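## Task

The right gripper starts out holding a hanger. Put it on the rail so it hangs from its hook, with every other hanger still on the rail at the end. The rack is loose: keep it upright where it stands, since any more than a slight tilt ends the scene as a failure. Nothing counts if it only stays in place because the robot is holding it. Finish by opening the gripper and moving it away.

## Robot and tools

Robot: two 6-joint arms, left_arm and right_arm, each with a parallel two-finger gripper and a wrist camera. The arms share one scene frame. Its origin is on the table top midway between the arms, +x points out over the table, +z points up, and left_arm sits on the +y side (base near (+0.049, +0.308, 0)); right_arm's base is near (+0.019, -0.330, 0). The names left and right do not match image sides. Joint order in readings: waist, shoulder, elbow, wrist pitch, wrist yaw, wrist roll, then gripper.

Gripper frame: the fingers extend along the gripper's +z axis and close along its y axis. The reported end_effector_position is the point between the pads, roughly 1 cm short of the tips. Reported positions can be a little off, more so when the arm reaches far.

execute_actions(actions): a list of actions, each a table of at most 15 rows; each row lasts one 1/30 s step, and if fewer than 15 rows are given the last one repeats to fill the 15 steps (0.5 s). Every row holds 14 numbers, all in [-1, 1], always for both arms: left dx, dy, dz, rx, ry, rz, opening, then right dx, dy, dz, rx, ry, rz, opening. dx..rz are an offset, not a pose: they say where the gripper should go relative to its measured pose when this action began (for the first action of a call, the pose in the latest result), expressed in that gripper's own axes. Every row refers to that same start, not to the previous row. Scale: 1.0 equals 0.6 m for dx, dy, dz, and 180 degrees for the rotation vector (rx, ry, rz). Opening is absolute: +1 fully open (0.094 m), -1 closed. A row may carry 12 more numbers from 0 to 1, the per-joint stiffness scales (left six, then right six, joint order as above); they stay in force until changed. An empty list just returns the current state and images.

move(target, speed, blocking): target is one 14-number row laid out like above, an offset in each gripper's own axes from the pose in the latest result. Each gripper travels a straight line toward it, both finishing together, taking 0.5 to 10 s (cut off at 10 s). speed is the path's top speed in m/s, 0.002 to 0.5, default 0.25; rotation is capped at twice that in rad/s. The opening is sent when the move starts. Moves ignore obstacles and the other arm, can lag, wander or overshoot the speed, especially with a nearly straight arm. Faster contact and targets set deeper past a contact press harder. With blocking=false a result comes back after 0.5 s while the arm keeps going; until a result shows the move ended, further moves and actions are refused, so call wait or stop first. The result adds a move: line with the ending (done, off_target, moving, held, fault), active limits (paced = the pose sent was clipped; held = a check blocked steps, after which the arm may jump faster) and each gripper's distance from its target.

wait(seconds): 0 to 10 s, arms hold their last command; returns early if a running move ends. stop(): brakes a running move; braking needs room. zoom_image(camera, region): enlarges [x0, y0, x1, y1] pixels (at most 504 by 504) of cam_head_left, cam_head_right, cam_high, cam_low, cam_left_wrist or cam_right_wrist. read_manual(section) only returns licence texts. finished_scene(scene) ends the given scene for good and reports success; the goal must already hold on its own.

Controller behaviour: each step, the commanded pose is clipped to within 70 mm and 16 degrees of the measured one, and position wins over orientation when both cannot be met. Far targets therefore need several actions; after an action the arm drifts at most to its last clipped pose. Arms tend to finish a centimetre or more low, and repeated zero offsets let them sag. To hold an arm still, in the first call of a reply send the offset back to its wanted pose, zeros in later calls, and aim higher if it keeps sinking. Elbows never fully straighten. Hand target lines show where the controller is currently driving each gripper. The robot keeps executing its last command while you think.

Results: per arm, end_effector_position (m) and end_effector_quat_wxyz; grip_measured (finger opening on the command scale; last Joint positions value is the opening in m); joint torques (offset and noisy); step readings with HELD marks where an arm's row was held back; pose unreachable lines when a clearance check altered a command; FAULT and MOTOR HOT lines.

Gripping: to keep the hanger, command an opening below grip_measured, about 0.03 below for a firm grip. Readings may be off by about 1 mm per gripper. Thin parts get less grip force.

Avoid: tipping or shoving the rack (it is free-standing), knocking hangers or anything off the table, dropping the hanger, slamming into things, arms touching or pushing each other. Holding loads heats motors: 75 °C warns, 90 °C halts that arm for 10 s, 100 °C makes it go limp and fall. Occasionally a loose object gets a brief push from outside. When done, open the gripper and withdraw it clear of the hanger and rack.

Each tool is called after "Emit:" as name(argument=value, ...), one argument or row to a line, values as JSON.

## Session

Emit:
execute_actions(
  actions=[],
)

Scene clock: 0.00 s.
left_arm: end_effector_position=(+0.4196, +0.3823, +0.4155) grip_measured=+1.000 end_effector_quat_wxyz=(+0.711, -0.070, +0.696, +0.068) | right_arm: end_effector_position=(+0.2569, +0.0779, +0.3973) grip_measured=-0.847 end_effector_quat_wxyz=(+0.535, -0.208, +0.806, +0.145)
Joint positions: left_arm=[-0.002  1.038  1.055  0.004  0.    -0.006  0.094] | right_arm=[ 1.169  1.717  1.979 -0.787  0.697  0.369  0.007]
Joint velocities: left_arm=[ 0.002  0.022 -0.007  0.066  0.007  0.007  0.   ] | right_arm=[-0.007  0.012 -0.012  0.007  0.022 -0.037 -0.001]
Joint torques (N m, as the arm reports them, + toward a larger angle): no reading
Hand target (left_arm): +0.416, +0.382, +0.427; +0.721, -0.069, +0.686, +0.068
Hand target (right_arm): +0.257, +0.075, +0.406; +0.542, -0.199, +0.802, +0.151
Joint stiffness scale: left_arm=[1. 1. 1. 1. 1. 1.] | right_arm=[1. 1. 1. 1. 1. 1.]
camera_calibration (this result's frames):
cam_left_wrist: T_world_to_cam=[[0.251875, -0.967686, 0.012, 0.262564], [-0.672958, -0.184045, -0.716418, 0.654139], [0.695476, 0.172372, -0.697568, 0.0536091], [0, 0, 0, 1]] pos_world=[0.336791, 0.36523, 0.502882]
cam_right_wrist: T_world_to_cam=[[0.516687, -0.815116, 0.261955, -0.188595], [-0.505828, -0.537474, -0.67473, 0.479392], [0.690777, 0.21612, -0.690014, 0.187716], [0, 0, 0, 1]] pos_world=[0.210264, 0.0633648, 0.50239]

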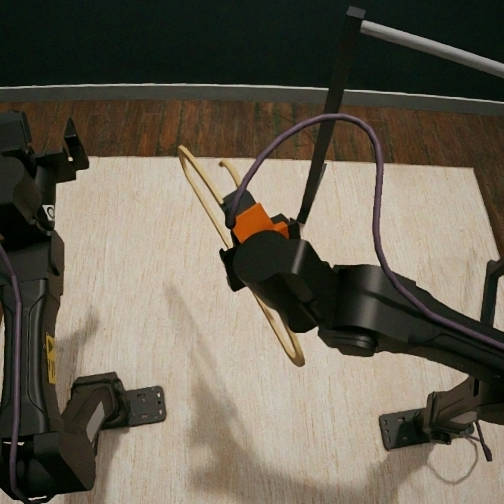

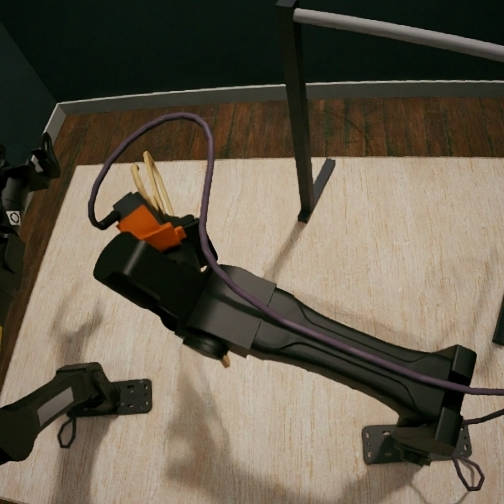

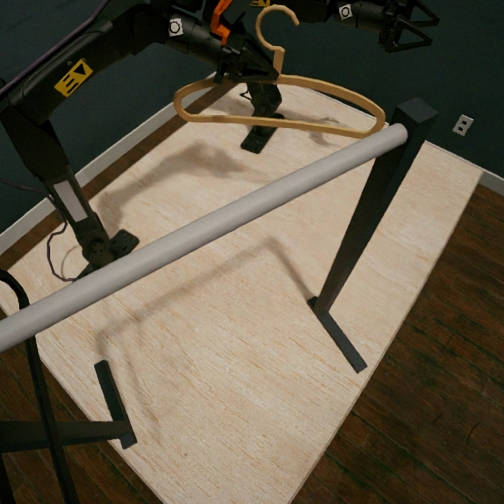

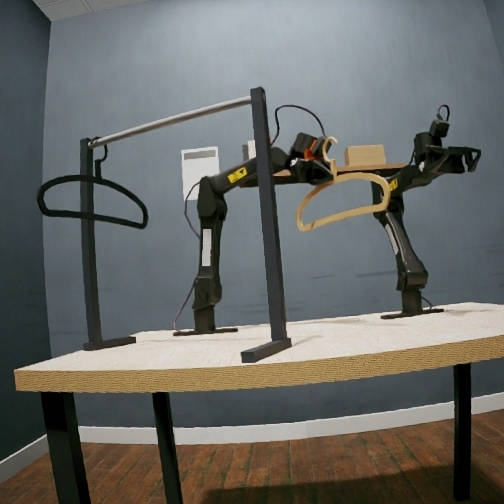

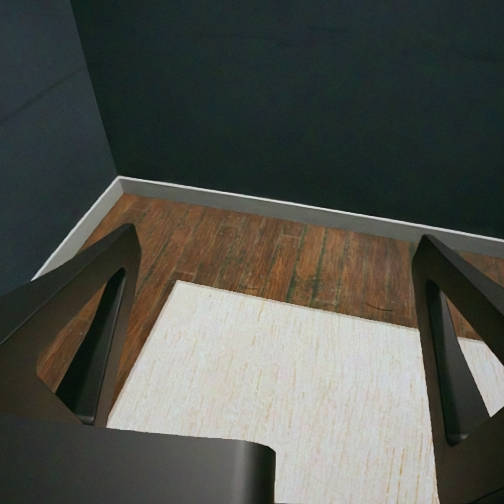

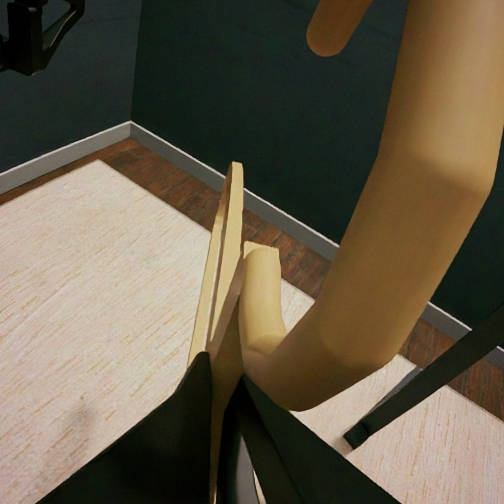

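Emit:
move(
  target=[0,0,0,0,0,0,1,-0.053,-0.41,-0.145,0.27,-0.003,0.115,-1],
  speed=0.15,
)

Scene clock: 15.33 s.
left_arm: end_effector_position=(+0.4196, +0.3823, +0.4155) grip_measured=+1.000 end_effector_quat_wxyz=(+0.711, -0.070, +0.696, +0.068) | right_arm: end_effector_position=(+0.3199, -0.1579, +0.4470) grip_measured=-0.859 end_effector_quat_wxyz=(+0.558, +0.139, +0.815, -0.070)
Joint positions: left_arm=[-0.002  1.038  1.055  0.004  0.    -0.006  0.094] | right_arm=[ 0.877  1.707  2.319 -1.567  1.103  0.946  0.007]
Joint velocities: left_arm=[ 0.002  0.002  0.002 -0.022  0.007 -0.022  0.   ] | right_arm=[ 0.002 -0.002 -0.002  0.037  0.037 -0.037 -0.001]
Joint torques (N m, as the arm reports them, + toward a larger angle): left_arm=[ 0.08 -2.49  8.41  1.75  0.   -0.01] | right_arm=[-0.79 -8.08  4.94  1.07  0.69  0.07]
Hand target (left_arm): +0.420, +0.382, +0.415; +0.711, -0.070, +0.696, +0.068
Hand target (right_arm): +0.317, -0.172, +0.456; +0.570, +0.154, +0.803, -0.077
Off the commanded pose (left_arm): 0.000 m, 0 deg.
Off the commanded pose (right_arm): 0.016 m, 6 deg.
Joint stiffness scale: left_arm=[1. 1. 1. 1. 1. 1.] | right_arm=[1. 1. 1. 1. 1. 1.]
joint sent to its limit (right arm) — the command would take joint 4 (wrist pitch) past its lower limit, so that joint was sent only as far as its limit.
move: off_target (right_arm)
camera_calibration (this result's frames):
cam_left_wrist: T_world_to_cam=[[0.251875, -0.967686, 0.012, 0.262564], [-0.672958, -0.184045, -0.716418, 0.654139], [0.695476, 0.172372, -0.697568, 0.0536091], [0, 0, 0, 1]] pos_world=[0.336791, 0.36523, 0.502882]
cam_right_wrist: T_world_to_cam=[[-0.252486, -0.938995, 0.233536, -0.187195], [-0.720339, 0.0212633, -0.693296, 0.583201], [0.646036, -0.343272, -0.681764, 0.151726], [0, 0, 0, 1]] pos_world=[0.274818, -0.136093, 0.551489]

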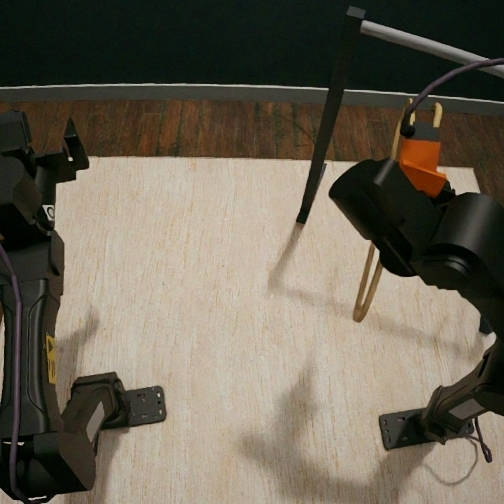

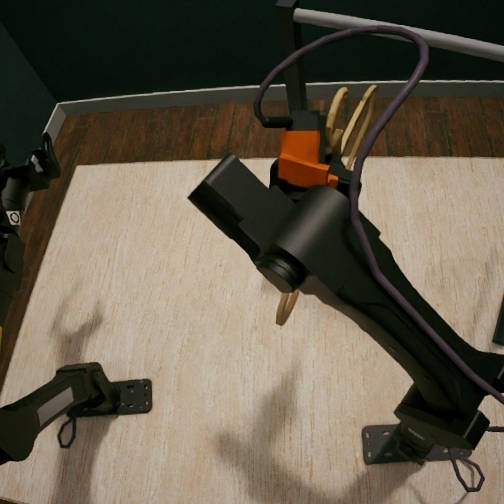

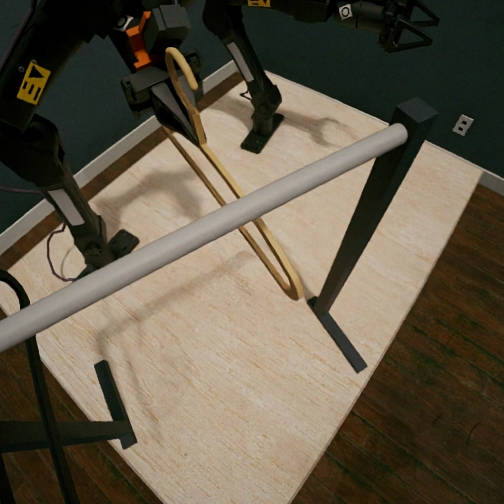

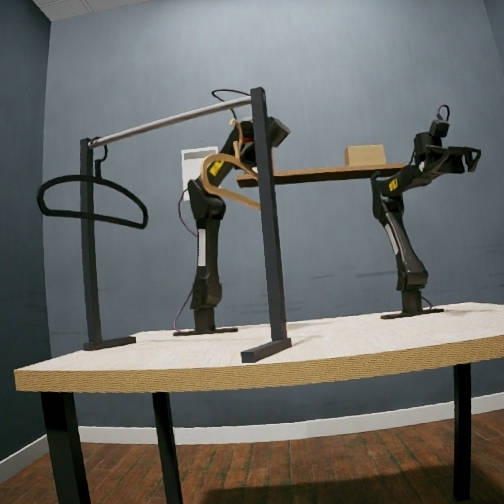

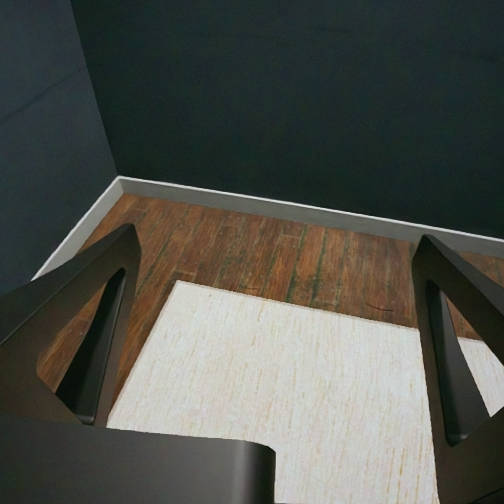

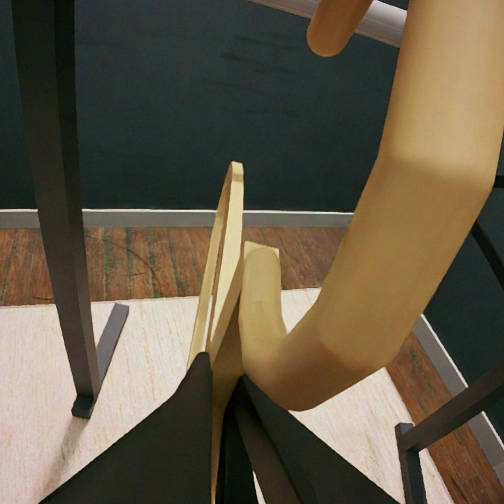

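Emit:
move(
  target=[0,0,0,0,0,0,1,-0.165,0,0.23,0.03,0,0,-1],
  speed=0.07,
)

Emit:
zoom_image(
  camera="cam_low",
  region=[120,60,320,200],
)

Scene clock: 25.90 s.
left_arm: end_effector_position=(+0.4196, +0.3823, +0.4155) grip_measured=+1.000 end_effector_quat_wxyz=(+0.711, -0.070, +0.696, +0.068) | right_arm: end_effector_position=(+0.4728, -0.2081, +0.4718) grip_measured=-0.859 end_effector_quat_wxyz=(+0.572, +0.130, +0.803, -0.106)
Joint positions: left_arm=[-0.002  1.038  1.055  0.004  0.    -0.006  0.094] | right_arm=[ 0.426  2.084  2.856 -1.266  0.823  0.353  0.007]
Joint velocities: left_arm=[-0.007 -0.002  0.002 -0.007 -0.051  0.007  0.   ] | right_arm=[-0.007 -0.012 -0.022 -0.037  0.007 -0.022 -0.   ]
Joint torques (N m, as the arm reports them, + toward a larger angle): left_arm=[ 0.04 -2.48  8.4   1.76  0.    0.  ] | right_arm=[-0.93 -8.83  7.35  2.24  0.26 -0.15]
Hand target (left_arm): +0.420, +0.382, +0.415; +0.711, -0.070, +0.696, +0.068
Hand target (right_arm): +0.476, -0.212, +0.489; +0.596, +0.146, +0.784, -0.094
Off the commanded pose (left_arm): 0.000 m, 0 deg.
Off the commanded pose (right_arm): 0.017 m, 5 deg.
Joint stiffness scale: left_arm=[1. 1. 1. 1. 1. 1.] | right_arm=[1. 1. 1. 1. 1. 1.]
elbow stopped short (right arm): the move would have taken joint 3 (elbow) straighter than the controller allows; a more bent joint 3 avoids this.
move: off_target (right_arm)
camera_calibration (this result's frames):
cam_left_wrist: T_world_to_cam=[[0.251875, -0.967686, 0.012, 0.262564], [-0.672958, -0.184045, -0.716418, 0.654139], [0.695476, 0.172372, -0.697568, 0.0536091], [0, 0, 0, 1]] pos_world=[0.336791, 0.36523, 0.502882]
cam_right_wrist: T_world_to_cam=[[-0.283966, -0.911817, 0.296568, -0.21066], [-0.701682, -0.0131732, -0.712368, 0.704585], [0.653456, -0.410385, -0.636065, 0.0135783], [0, 0, 0, 1]] pos_world=[0.425702, -0.17723, 0.573036]

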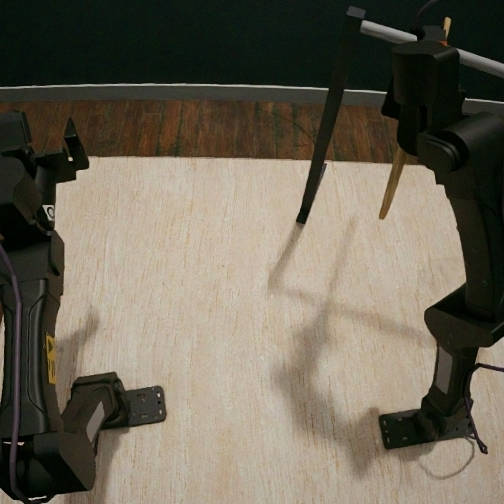

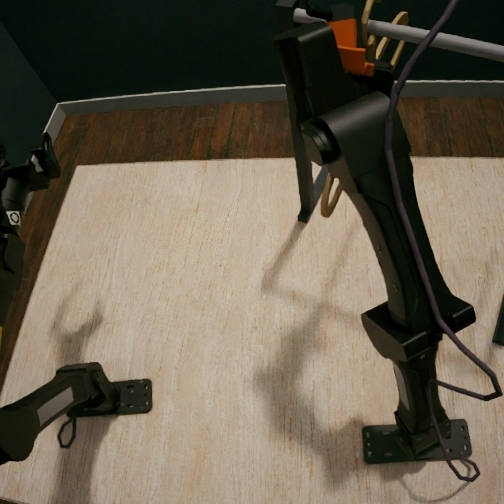

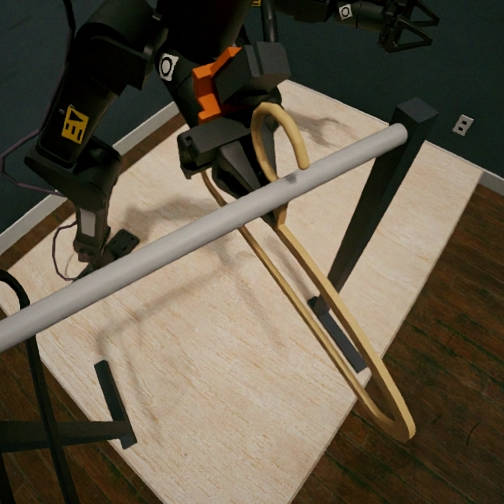

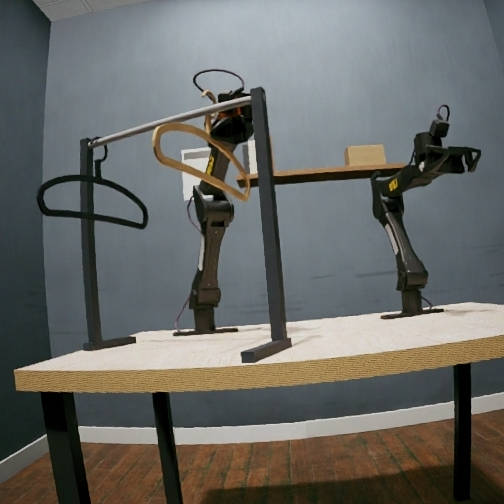

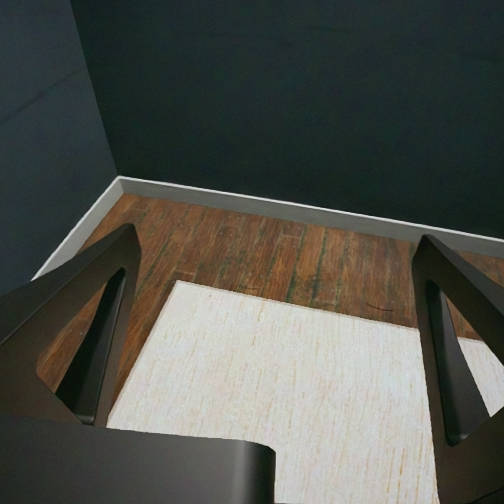

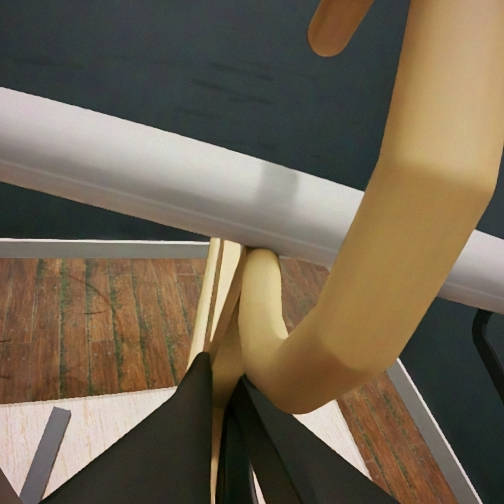

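Region (120, 60, 320, 200) of cam_low's 504x504 image, scaled by 2.520, with more detail than that image has; it fills the top 353 rows of this view, and the rest is white.

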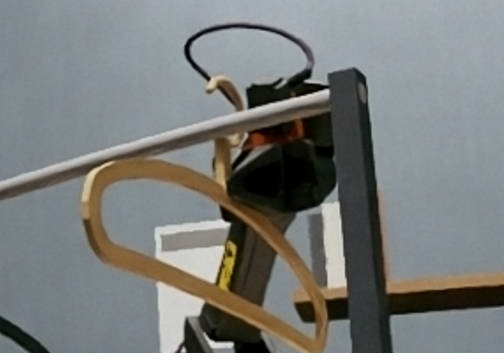

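Emit:
move(
  target=[0,0,0,0,0,0,1,-0.045,0,0.062,0,0,0,-1],
  speed=0.03,
)

Emit:
zoom_image(
  camera="cam_high",
  region=[200,60,420,260],
)

Scene clock: 33.83 s.
left_arm: end_effector_position=(+0.4196, +0.3823, +0.4155) grip_measured=+1.000 end_effector_quat_wxyz=(+0.711, -0.070, +0.696, +0.068) | right_arm: end_effector_position=(+0.5040, -0.2166, +0.4649) grip_measured=-0.859 end_effector_quat_wxyz=(+0.573, +0.097, +0.806, -0.111)
Joint positions: left_arm=[-0.002  1.038  1.055  0.004  0.    -0.006  0.094] | right_arm=[ 0.352  2.123  2.856 -1.176  0.729  0.234  0.007]
Joint velocities: left_arm=[ 0.002 -0.012 -0.007  0.022 -0.051 -0.007  0.   ] | right_arm=[-0.017 -0.017 -0.012 -0.007 -0.022 -0.051 -0.   ]
Joint torques (N m, as the arm reports them, + toward a larger angle): left_arm=[ 0.03 -2.49  8.38  1.76  0.    0.  ] | right_arm=[-1.71 -8.93  7.64  2.52  0.18 -0.12]
Hand target (left_arm): +0.420, +0.382, +0.415; +0.711, -0.070, +0.696, +0.068
Hand target (right_arm): +0.511, -0.224, +0.484; +0.603, +0.118, +0.782, -0.100
Off the commanded pose (left_arm): 0.000 m, 0 deg.
Off the commanded pose (right_arm): 0.024 m, 4 deg.
Joint stiffness scale: left_arm=[1. 1. 1. 1. 1. 1.] | right_arm=[1. 1. 1. 1. 1. 1.]
elbow stopped short (right arm): the move would have taken joint 3 (elbow) straighter than the controller allows; a more bent joint 3 avoids this.
move: off_target (right_arm)
camera_calibration (this result's frames):
cam_left_wrist: T_world_to_cam=[[0.251875, -0.967686, 0.012, 0.262564], [-0.672958, -0.184045, -0.716418, 0.654139], [0.695476, 0.172372, -0.697568, 0.0536091], [0, 0, 0, 1]] pos_world=[0.336791, 0.36523, 0.502882]
cam_right_wrist: T_world_to_cam=[[-0.235546, -0.910117, 0.34089, -0.252157], [-0.707973, -0.0796109, -0.701738, 0.705289], [0.665802, -0.406632, -0.625586, -0.0250281], [0, 0, 0, 1]] pos_world=[0.456595, -0.183521, 0.565229]

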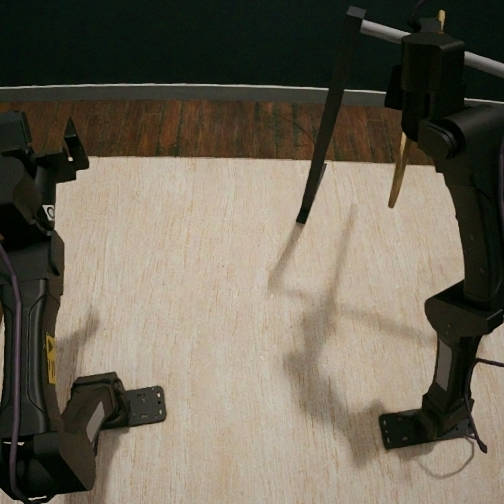

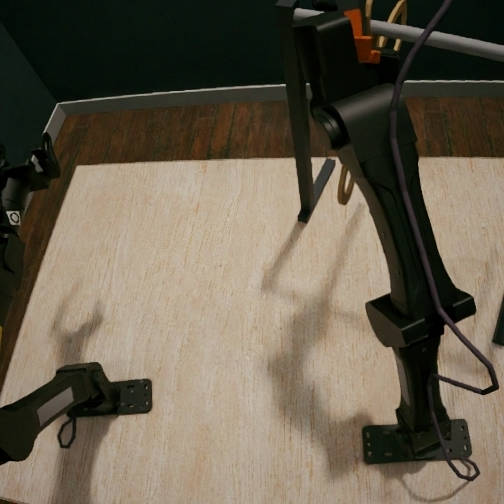

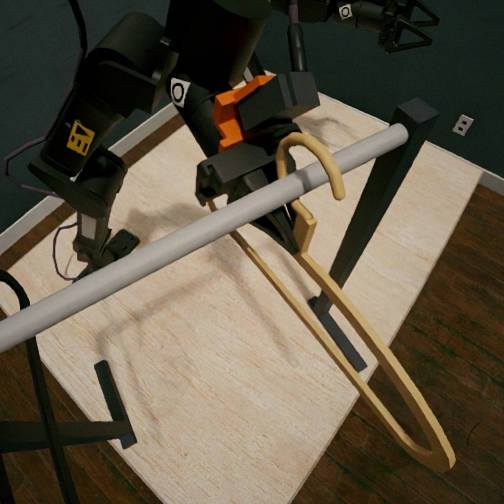

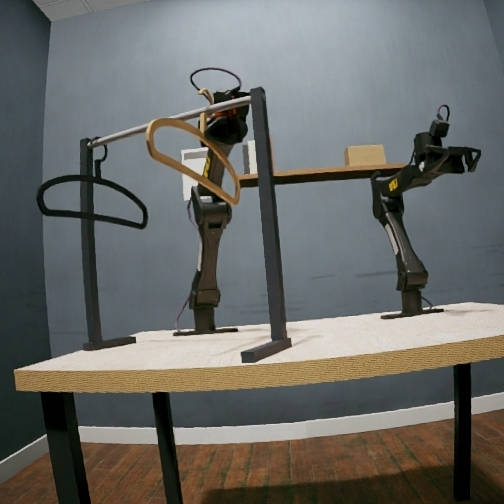

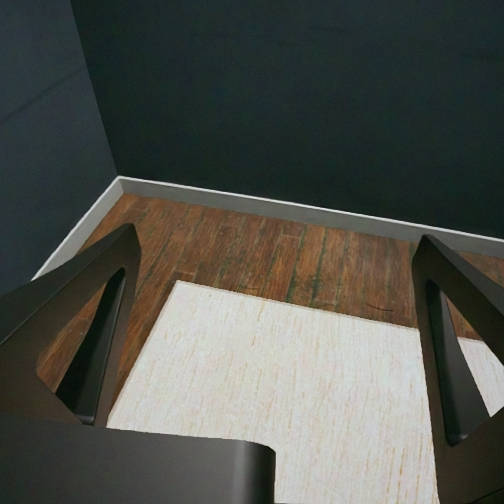

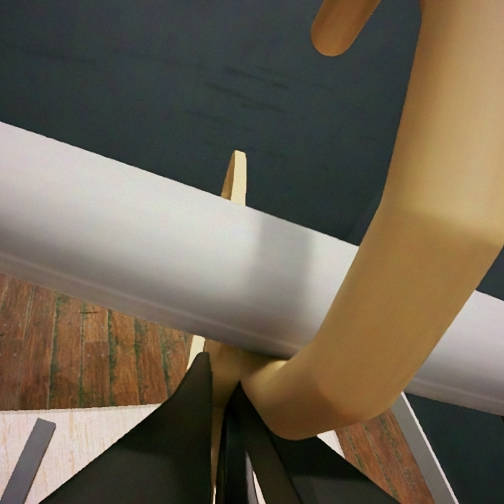

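Region (200, 60, 420, 260) of cam_high's 504x504 image, scaled by 2.291, with more detail than that image has; it fills the top 458 rows of this view, and the rest is white.

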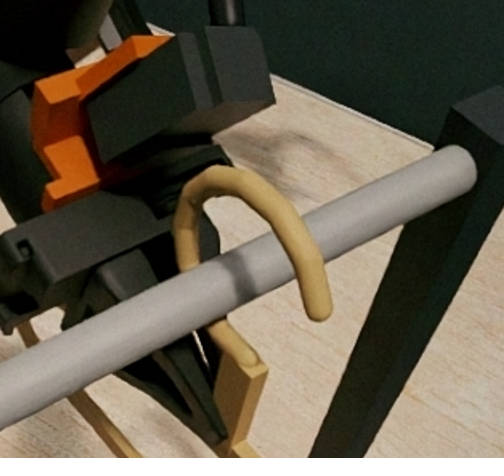

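Over the rail. Lower, release, retreat.

Emit:
move(
  target=[0,0,0,0,0,0,1,0.05,0,0.005,0,0,0,-1],
  speed=0.03,
)

Emit:
move(
  target=[0,0,0,0,0,0,1,0,0,0,0,0,0,-0.2],
)

Emit:
move(
  target=[0,0,0,0,0,0,1,0.03,0,-0.3,0,0,0,-0.2],
  speed=0.1,
)

Emit:
wait(
  seconds=2,
)

Scene clock: 39.90 s.
left_arm: end_effector_position=(+0.4196, +0.3823, +0.4155) grip_measured=+1.000 end_effector_quat_wxyz=(+0.711, -0.070, +0.696, +0.068) | right_arm: end_effector_position=(+0.5021, -0.2150, +0.4363) grip_measured=-0.859 end_effector_quat_wxyz=(+0.574, +0.099, +0.805, -0.106)
Joint positions: left_arm=[-0.002  1.038  1.055  0.004  0.    -0.006  0.094] | right_arm=[ 0.357  1.867  2.272 -0.845  0.729  0.244  0.007]
Joint velocities: left_arm=[-0.007  0.017 -0.002  0.022  0.037  0.037  0.   ] | right_arm=[ 0.012 -0.007 -0.022  0.022  0.007 -0.051 -0.001]
Joint torques (N m, as the arm reports them, + toward a larger angle): left_arm=[ 0.04 -2.48  8.43  1.76  0.    0.  ] | right_arm=[  0.31 -10.16   5.27   1.66   0.21  -0.07]
Hand target (left_arm): +0.420, +0.382, +0.415; +0.711, -0.070, +0.696, +0.068
Hand target (right_arm): +0.498, -0.217, +0.436; +0.572, +0.097, +0.807, -0.111
Off the commanded pose (left_arm): 0.000 m, 0 deg.
Off the commanded pose (right_arm): 0.005 m, 1 deg.
Joint stiffness scale: left_arm=[1. 1. 1. 1. 1. 1.] | right_arm=[1. 1. 1. 1. 1. 1.]
move: done
camera_calibration (this result's frames):
cam_left_wrist: T_world_to_cam=[[0.251875, -0.967686, 0.012, 0.262564], [-0.672958, -0.184045, -0.716418, 0.654139], [0.695476, 0.172372, -0.697568, 0.0536091], [0, 0, 0, 1]] pos_world=[0.336791, 0.36523, 0.502882]
cam_right_wrist: T_world_to_cam=[[-0.236485, -0.913782, 0.330269, -0.23714], [-0.704034, -0.0731096, -0.706393, 0.685429], [0.669635, -0.399572, -0.626044, -0.0411474], [0, 0, 0, 1]] pos_world=[0.454039, -0.183024, 0.536742]

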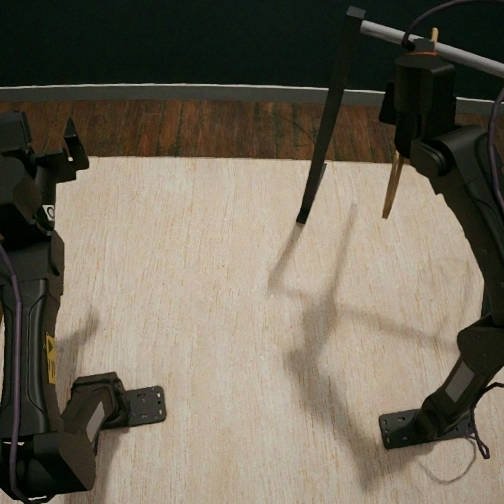

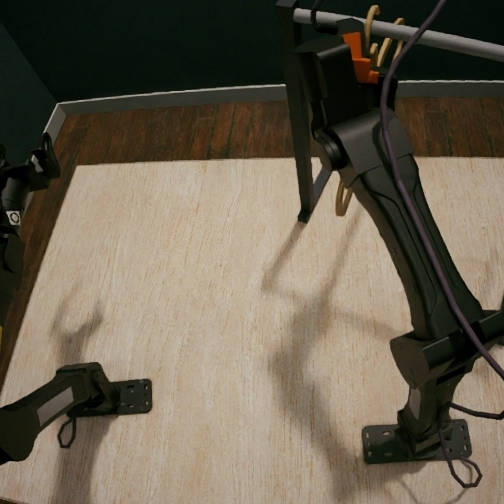

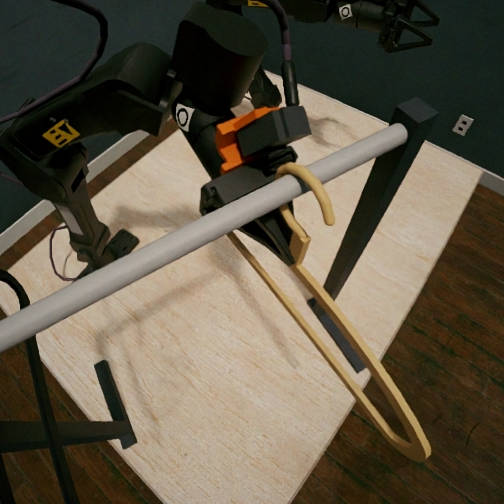

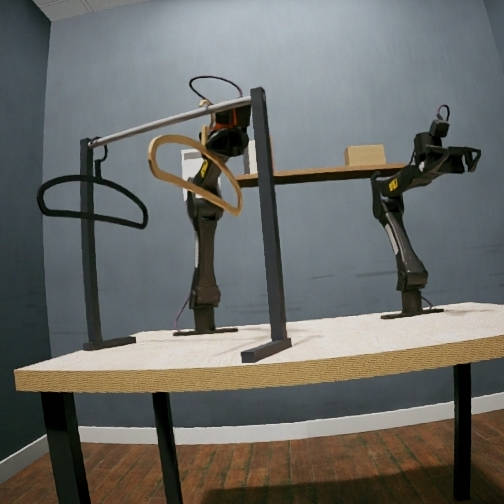

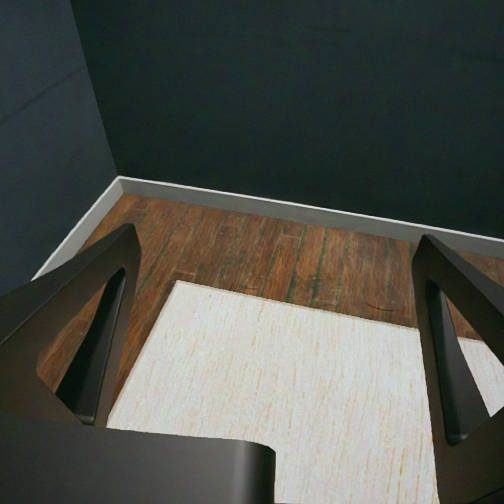

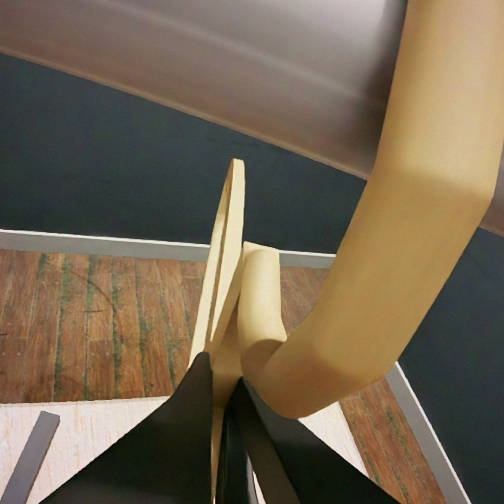

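Scene clock: 40.40 s.
left_arm: end_effector_position=(+0.4196, +0.3823, +0.4155) grip_measured=+1.000 end_effector_quat_wxyz=(+0.711, -0.070, +0.696, +0.068) | right_arm: end_effector_position=(+0.5022, -0.2149, +0.4364) grip_measured=-0.202 end_effector_quat_wxyz=(+0.575, +0.099, +0.805, -0.106)
Joint positions: left_arm=[-0.002  1.038  1.055  0.004  0.    -0.006  0.094] | right_arm=[ 0.357  1.867  2.272 -0.844  0.729  0.244  0.038]
Joint velocities: left_arm=[ 0.007  0.017 -0.012 -0.037 -0.037 -0.139  0.   ] | right_arm=[-0.017 -0.002  0.002 -0.007 -0.007 -0.037 -0.001]
Joint torques (N m, as the arm reports them, + toward a larger angle): left_arm=[ 0.03 -2.47  8.4   1.75 -0.01  0.01] | right_arm=[ 0.01 -8.67  6.91  1.75  0.15 -0.03]
Hand target (left_arm): +0.420, +0.382, +0.415; +0.711, -0.070, +0.696, +0.068
Hand target (right_arm): +0.502, -0.215, +0.436; +0.575, +0.099, +0.805, -0.106
Off the commanded pose (left_arm): 0.000 m, 0 deg.
Off the commanded pose (right_arm): 0.000 m, 0 deg.
Joint stiffness scale: left_arm=[1. 1. 1. 1. 1. 1.] | right_arm=[1. 1. 1. 1. 1. 1.]
move: done
camera_calibration (this result's frames):
cam_left_wrist: T_world_to_cam=[[0.251875, -0.967686, 0.012, 0.262564], [-0.672958, -0.184045, -0.716418, 0.654139], [0.695476, 0.172372, -0.697568, 0.0536091], [0, 0, 0, 1]] pos_world=[0.336791, 0.36523, 0.502882]
cam_right_wrist: T_world_to_cam=[[-0.236029, -0.914155, 0.329561, -0.23701], [-0.703608, -0.0731457, -0.706813, 0.685534], [0.670243, -0.398711, -0.625943, -0.0412424], [0, 0, 0, 1]] pos_world=[0.454049, -0.182963, 0.536839]

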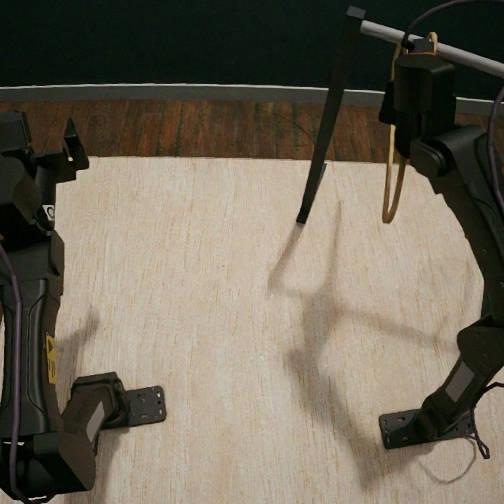

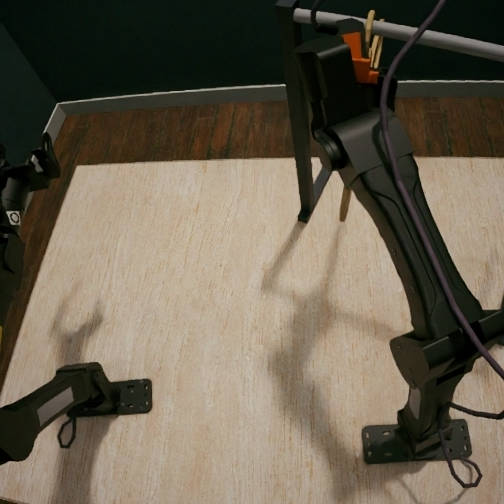

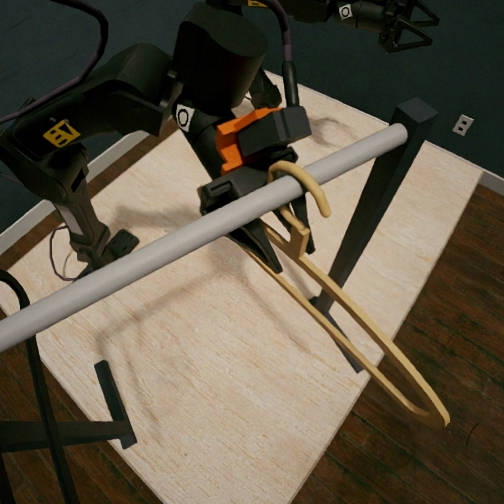

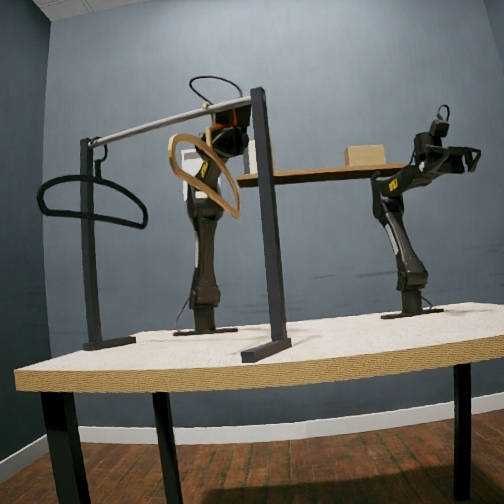

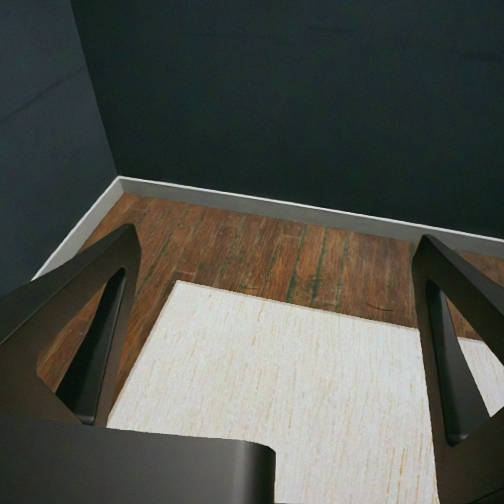

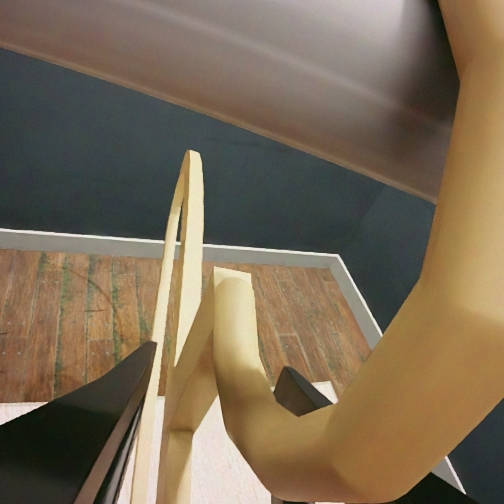

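Scene clock: 43.00 s.
left_arm: end_effector_position=(+0.4196, +0.3823, +0.4155) grip_measured=+1.000 end_effector_quat_wxyz=(+0.711, -0.070, +0.696, +0.068) | right_arm: end_effector_position=(+0.3345, -0.1579, +0.4718) grip_measured=-0.202 end_effector_quat_wxyz=(+0.571, +0.095, +0.809, -0.102)
Joint positions: left_arm=[-0.002  1.038  1.055  0.004  0.    -0.006  0.094] | right_arm=[ 0.841  1.789  2.504 -1.551  1.114  0.721  0.038]
Joint velocities: left_arm=[ 0.007 -0.002 -0.012  0.037  0.022 -0.125  0.   ] | right_arm=[ 0.012  0.002  0.042 -0.051  0.037  0.051  0.001]
Joint torques (N m, as the arm reports them, + toward a larger angle): left_arm=[ 0.04 -2.49  8.43  1.76 -0.01  0.  ] | right_arm=[ 0.74 -5.35  7.    1.1   0.54  0.06]
Hand target (left_arm): +0.420, +0.382, +0.415; +0.711, -0.070, +0.696, +0.068
Hand target (right_arm): +0.332, -0.160, +0.475; +0.575, +0.099, +0.805, -0.107
Off the commanded pose (left_arm): 0.000 m, 0 deg.
Off the commanded pose (right_arm): 0.007 m, 1 deg.
Joint stiffness scale: left_arm=[1. 1. 1. 1. 1. 1.] | right_arm=[1. 1. 1. 1. 1. 1.]
joint sent to its limit (right arm) — the command would take joint 4 (wrist pitch) past its lower limit, so that joint was sent only as far as its limit.
move: done
camera_calibration (this result's frames):
cam_left_wrist: T_world_to_cam=[[0.251875, -0.967686, 0.012, 0.262564], [-0.672958, -0.184045, -0.716418, 0.654139], [0.695476, 0.172372, -0.697568, 0.0536091], [0, 0, 0, 1]] pos_world=[0.336791, 0.36523, 0.502882]
cam_right_wrist: T_world_to_cam=[[-0.22261, -0.917247, 0.330306, -0.241474], [-0.710366, -0.0794331, -0.699336, 0.594467], [0.667701, -0.390318, -0.633899, 0.121943], [0, 0, 0, 1]] pos_world=[0.287113, -0.126674, 0.572792]

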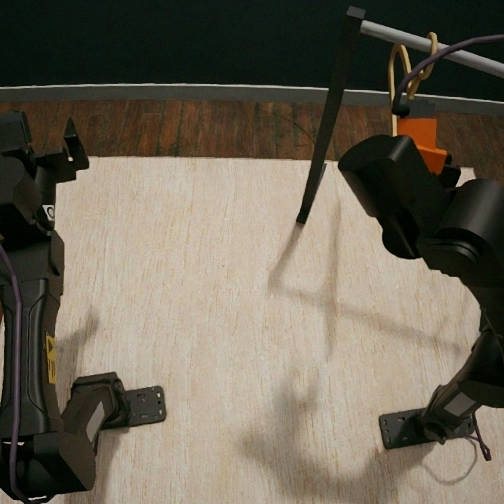

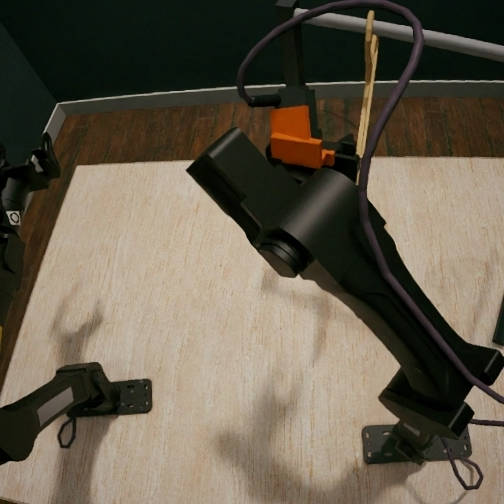

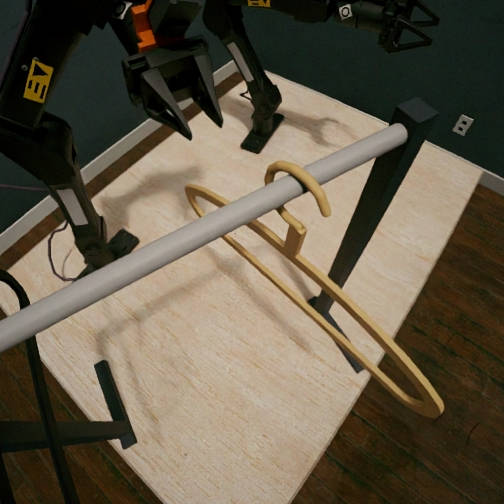

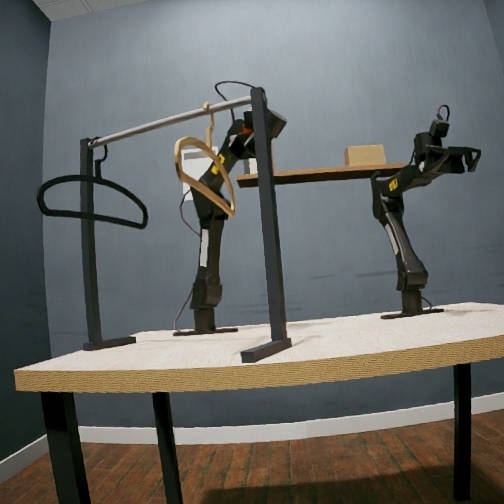

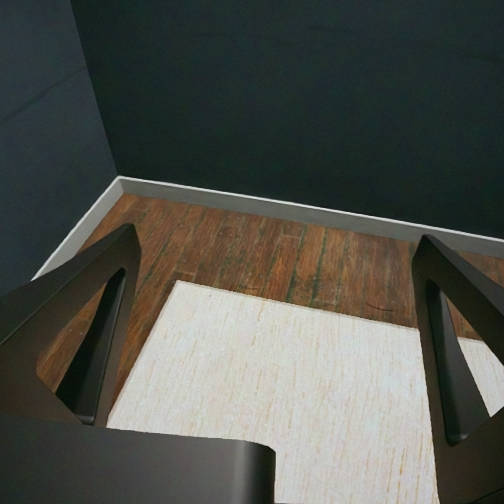

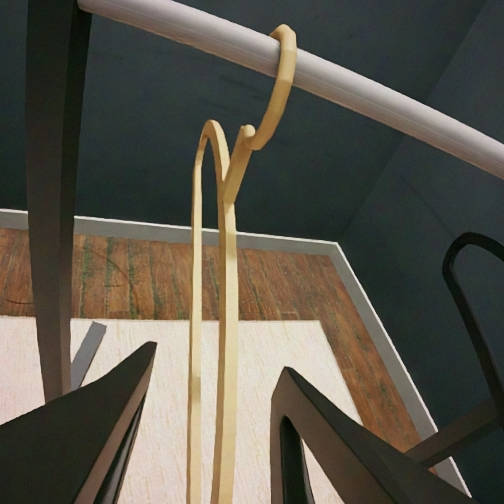

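Scene clock: 45.00 s.
left_arm: end_effector_position=(+0.4196, +0.3823, +0.4155) grip_measured=+1.000 end_effector_quat_wxyz=(+0.711, -0.070, +0.696, +0.068) | right_arm: end_effector_position=(+0.3338, -0.1588, +0.4714) grip_measured=-0.202 end_effector_quat_wxyz=(+0.570, +0.095, +0.810, -0.104)
Joint positions: left_arm=[-0.002  1.038  1.055  0.004  0.    -0.006  0.094] | right_arm=[ 0.841  1.789  2.505 -1.56   1.114  0.726  0.038]
Joint velocities: left_arm=[ 0.002 -0.012 -0.007 -0.007 -0.022  0.007  0.   ] | right_arm=[-0.007 -0.002 -0.027  0.037 -0.066 -0.007  0.001]
Joint torques (N m, as the arm reports them, + toward a larger angle): left_arm=[ 0.05 -2.49  8.42  1.76  0.   -0.01] | right_arm=[ 0.67 -5.51  6.89  1.11  0.52  0.08]
Hand target (left_arm): +0.420, +0.382, +0.415; +0.711, -0.070, +0.696, +0.068
Hand target (right_arm): +0.332, -0.160, +0.475; +0.575, +0.099, +0.805, -0.107
Off the commanded pose (left_arm): 0.000 m, 0 deg.
Off the commanded pose (right_arm): 0.007 m, 1 deg.
Joint stiffness scale: left_arm=[1. 1. 1. 1. 1. 1.] | right_arm=[1. 1. 1. 1. 1. 1.]
wait: 2.00 s; at rest by 0.17 s
camera_calibration (this result's frames):
cam_left_wrist: T_world_to_cam=[[0.251875, -0.967686, 0.012, 0.262564], [-0.672958, -0.184045, -0.716418, 0.654139], [0.695476, 0.172372, -0.697568, 0.0536091], [0, 0, 0, 1]] pos_world=[0.336791, 0.36523, 0.502882]
cam_right_wrist: T_world_to_cam=[[-0.222947, -0.916335, 0.332602, -0.24318], [-0.712427, -0.0797276, -0.697202, 0.593272], [0.665388, -0.392394, -0.635047, 0.122745], [0, 0, 0, 1]] pos_world=[0.286774, -0.12737, 0.572462]

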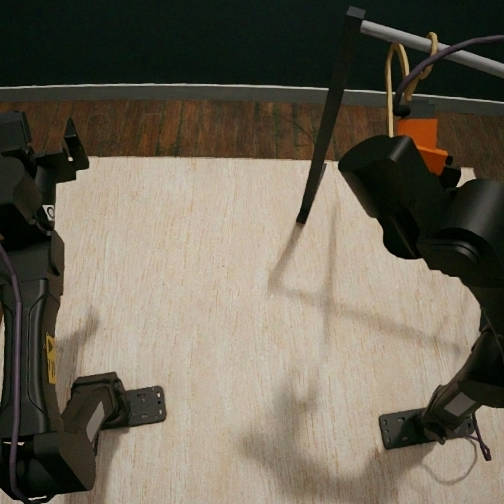

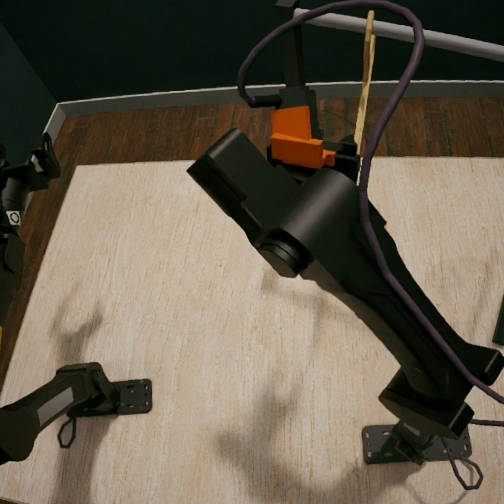

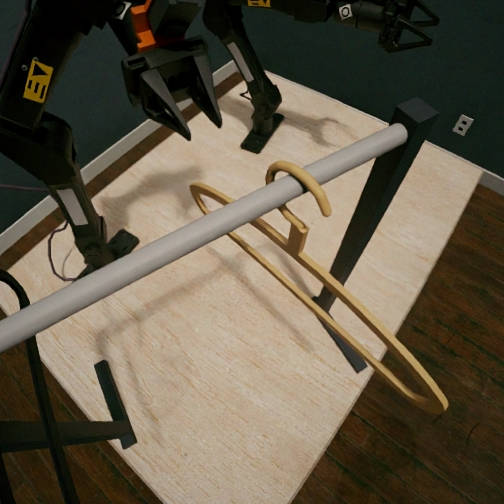

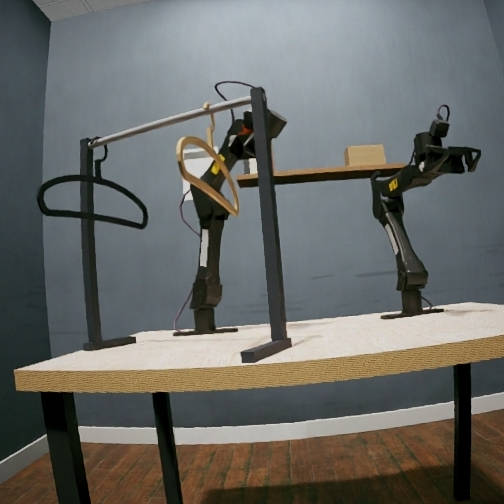

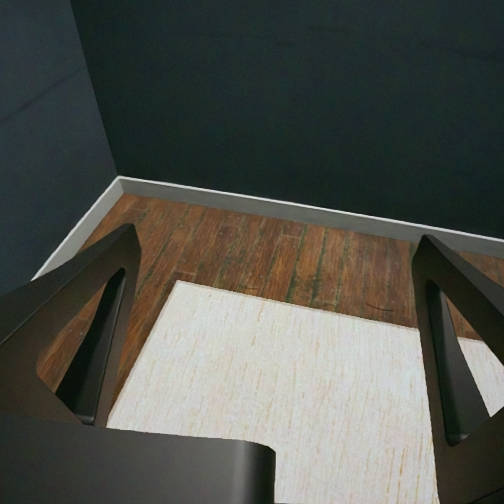

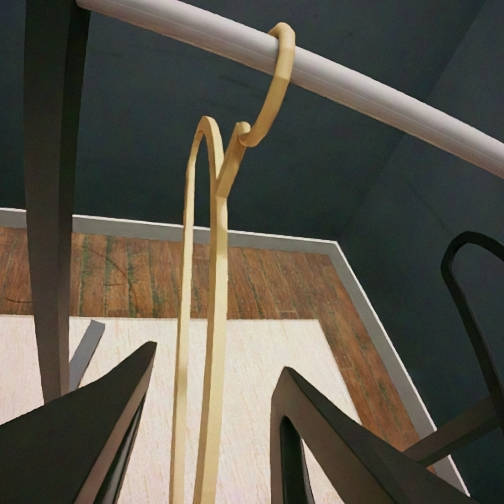

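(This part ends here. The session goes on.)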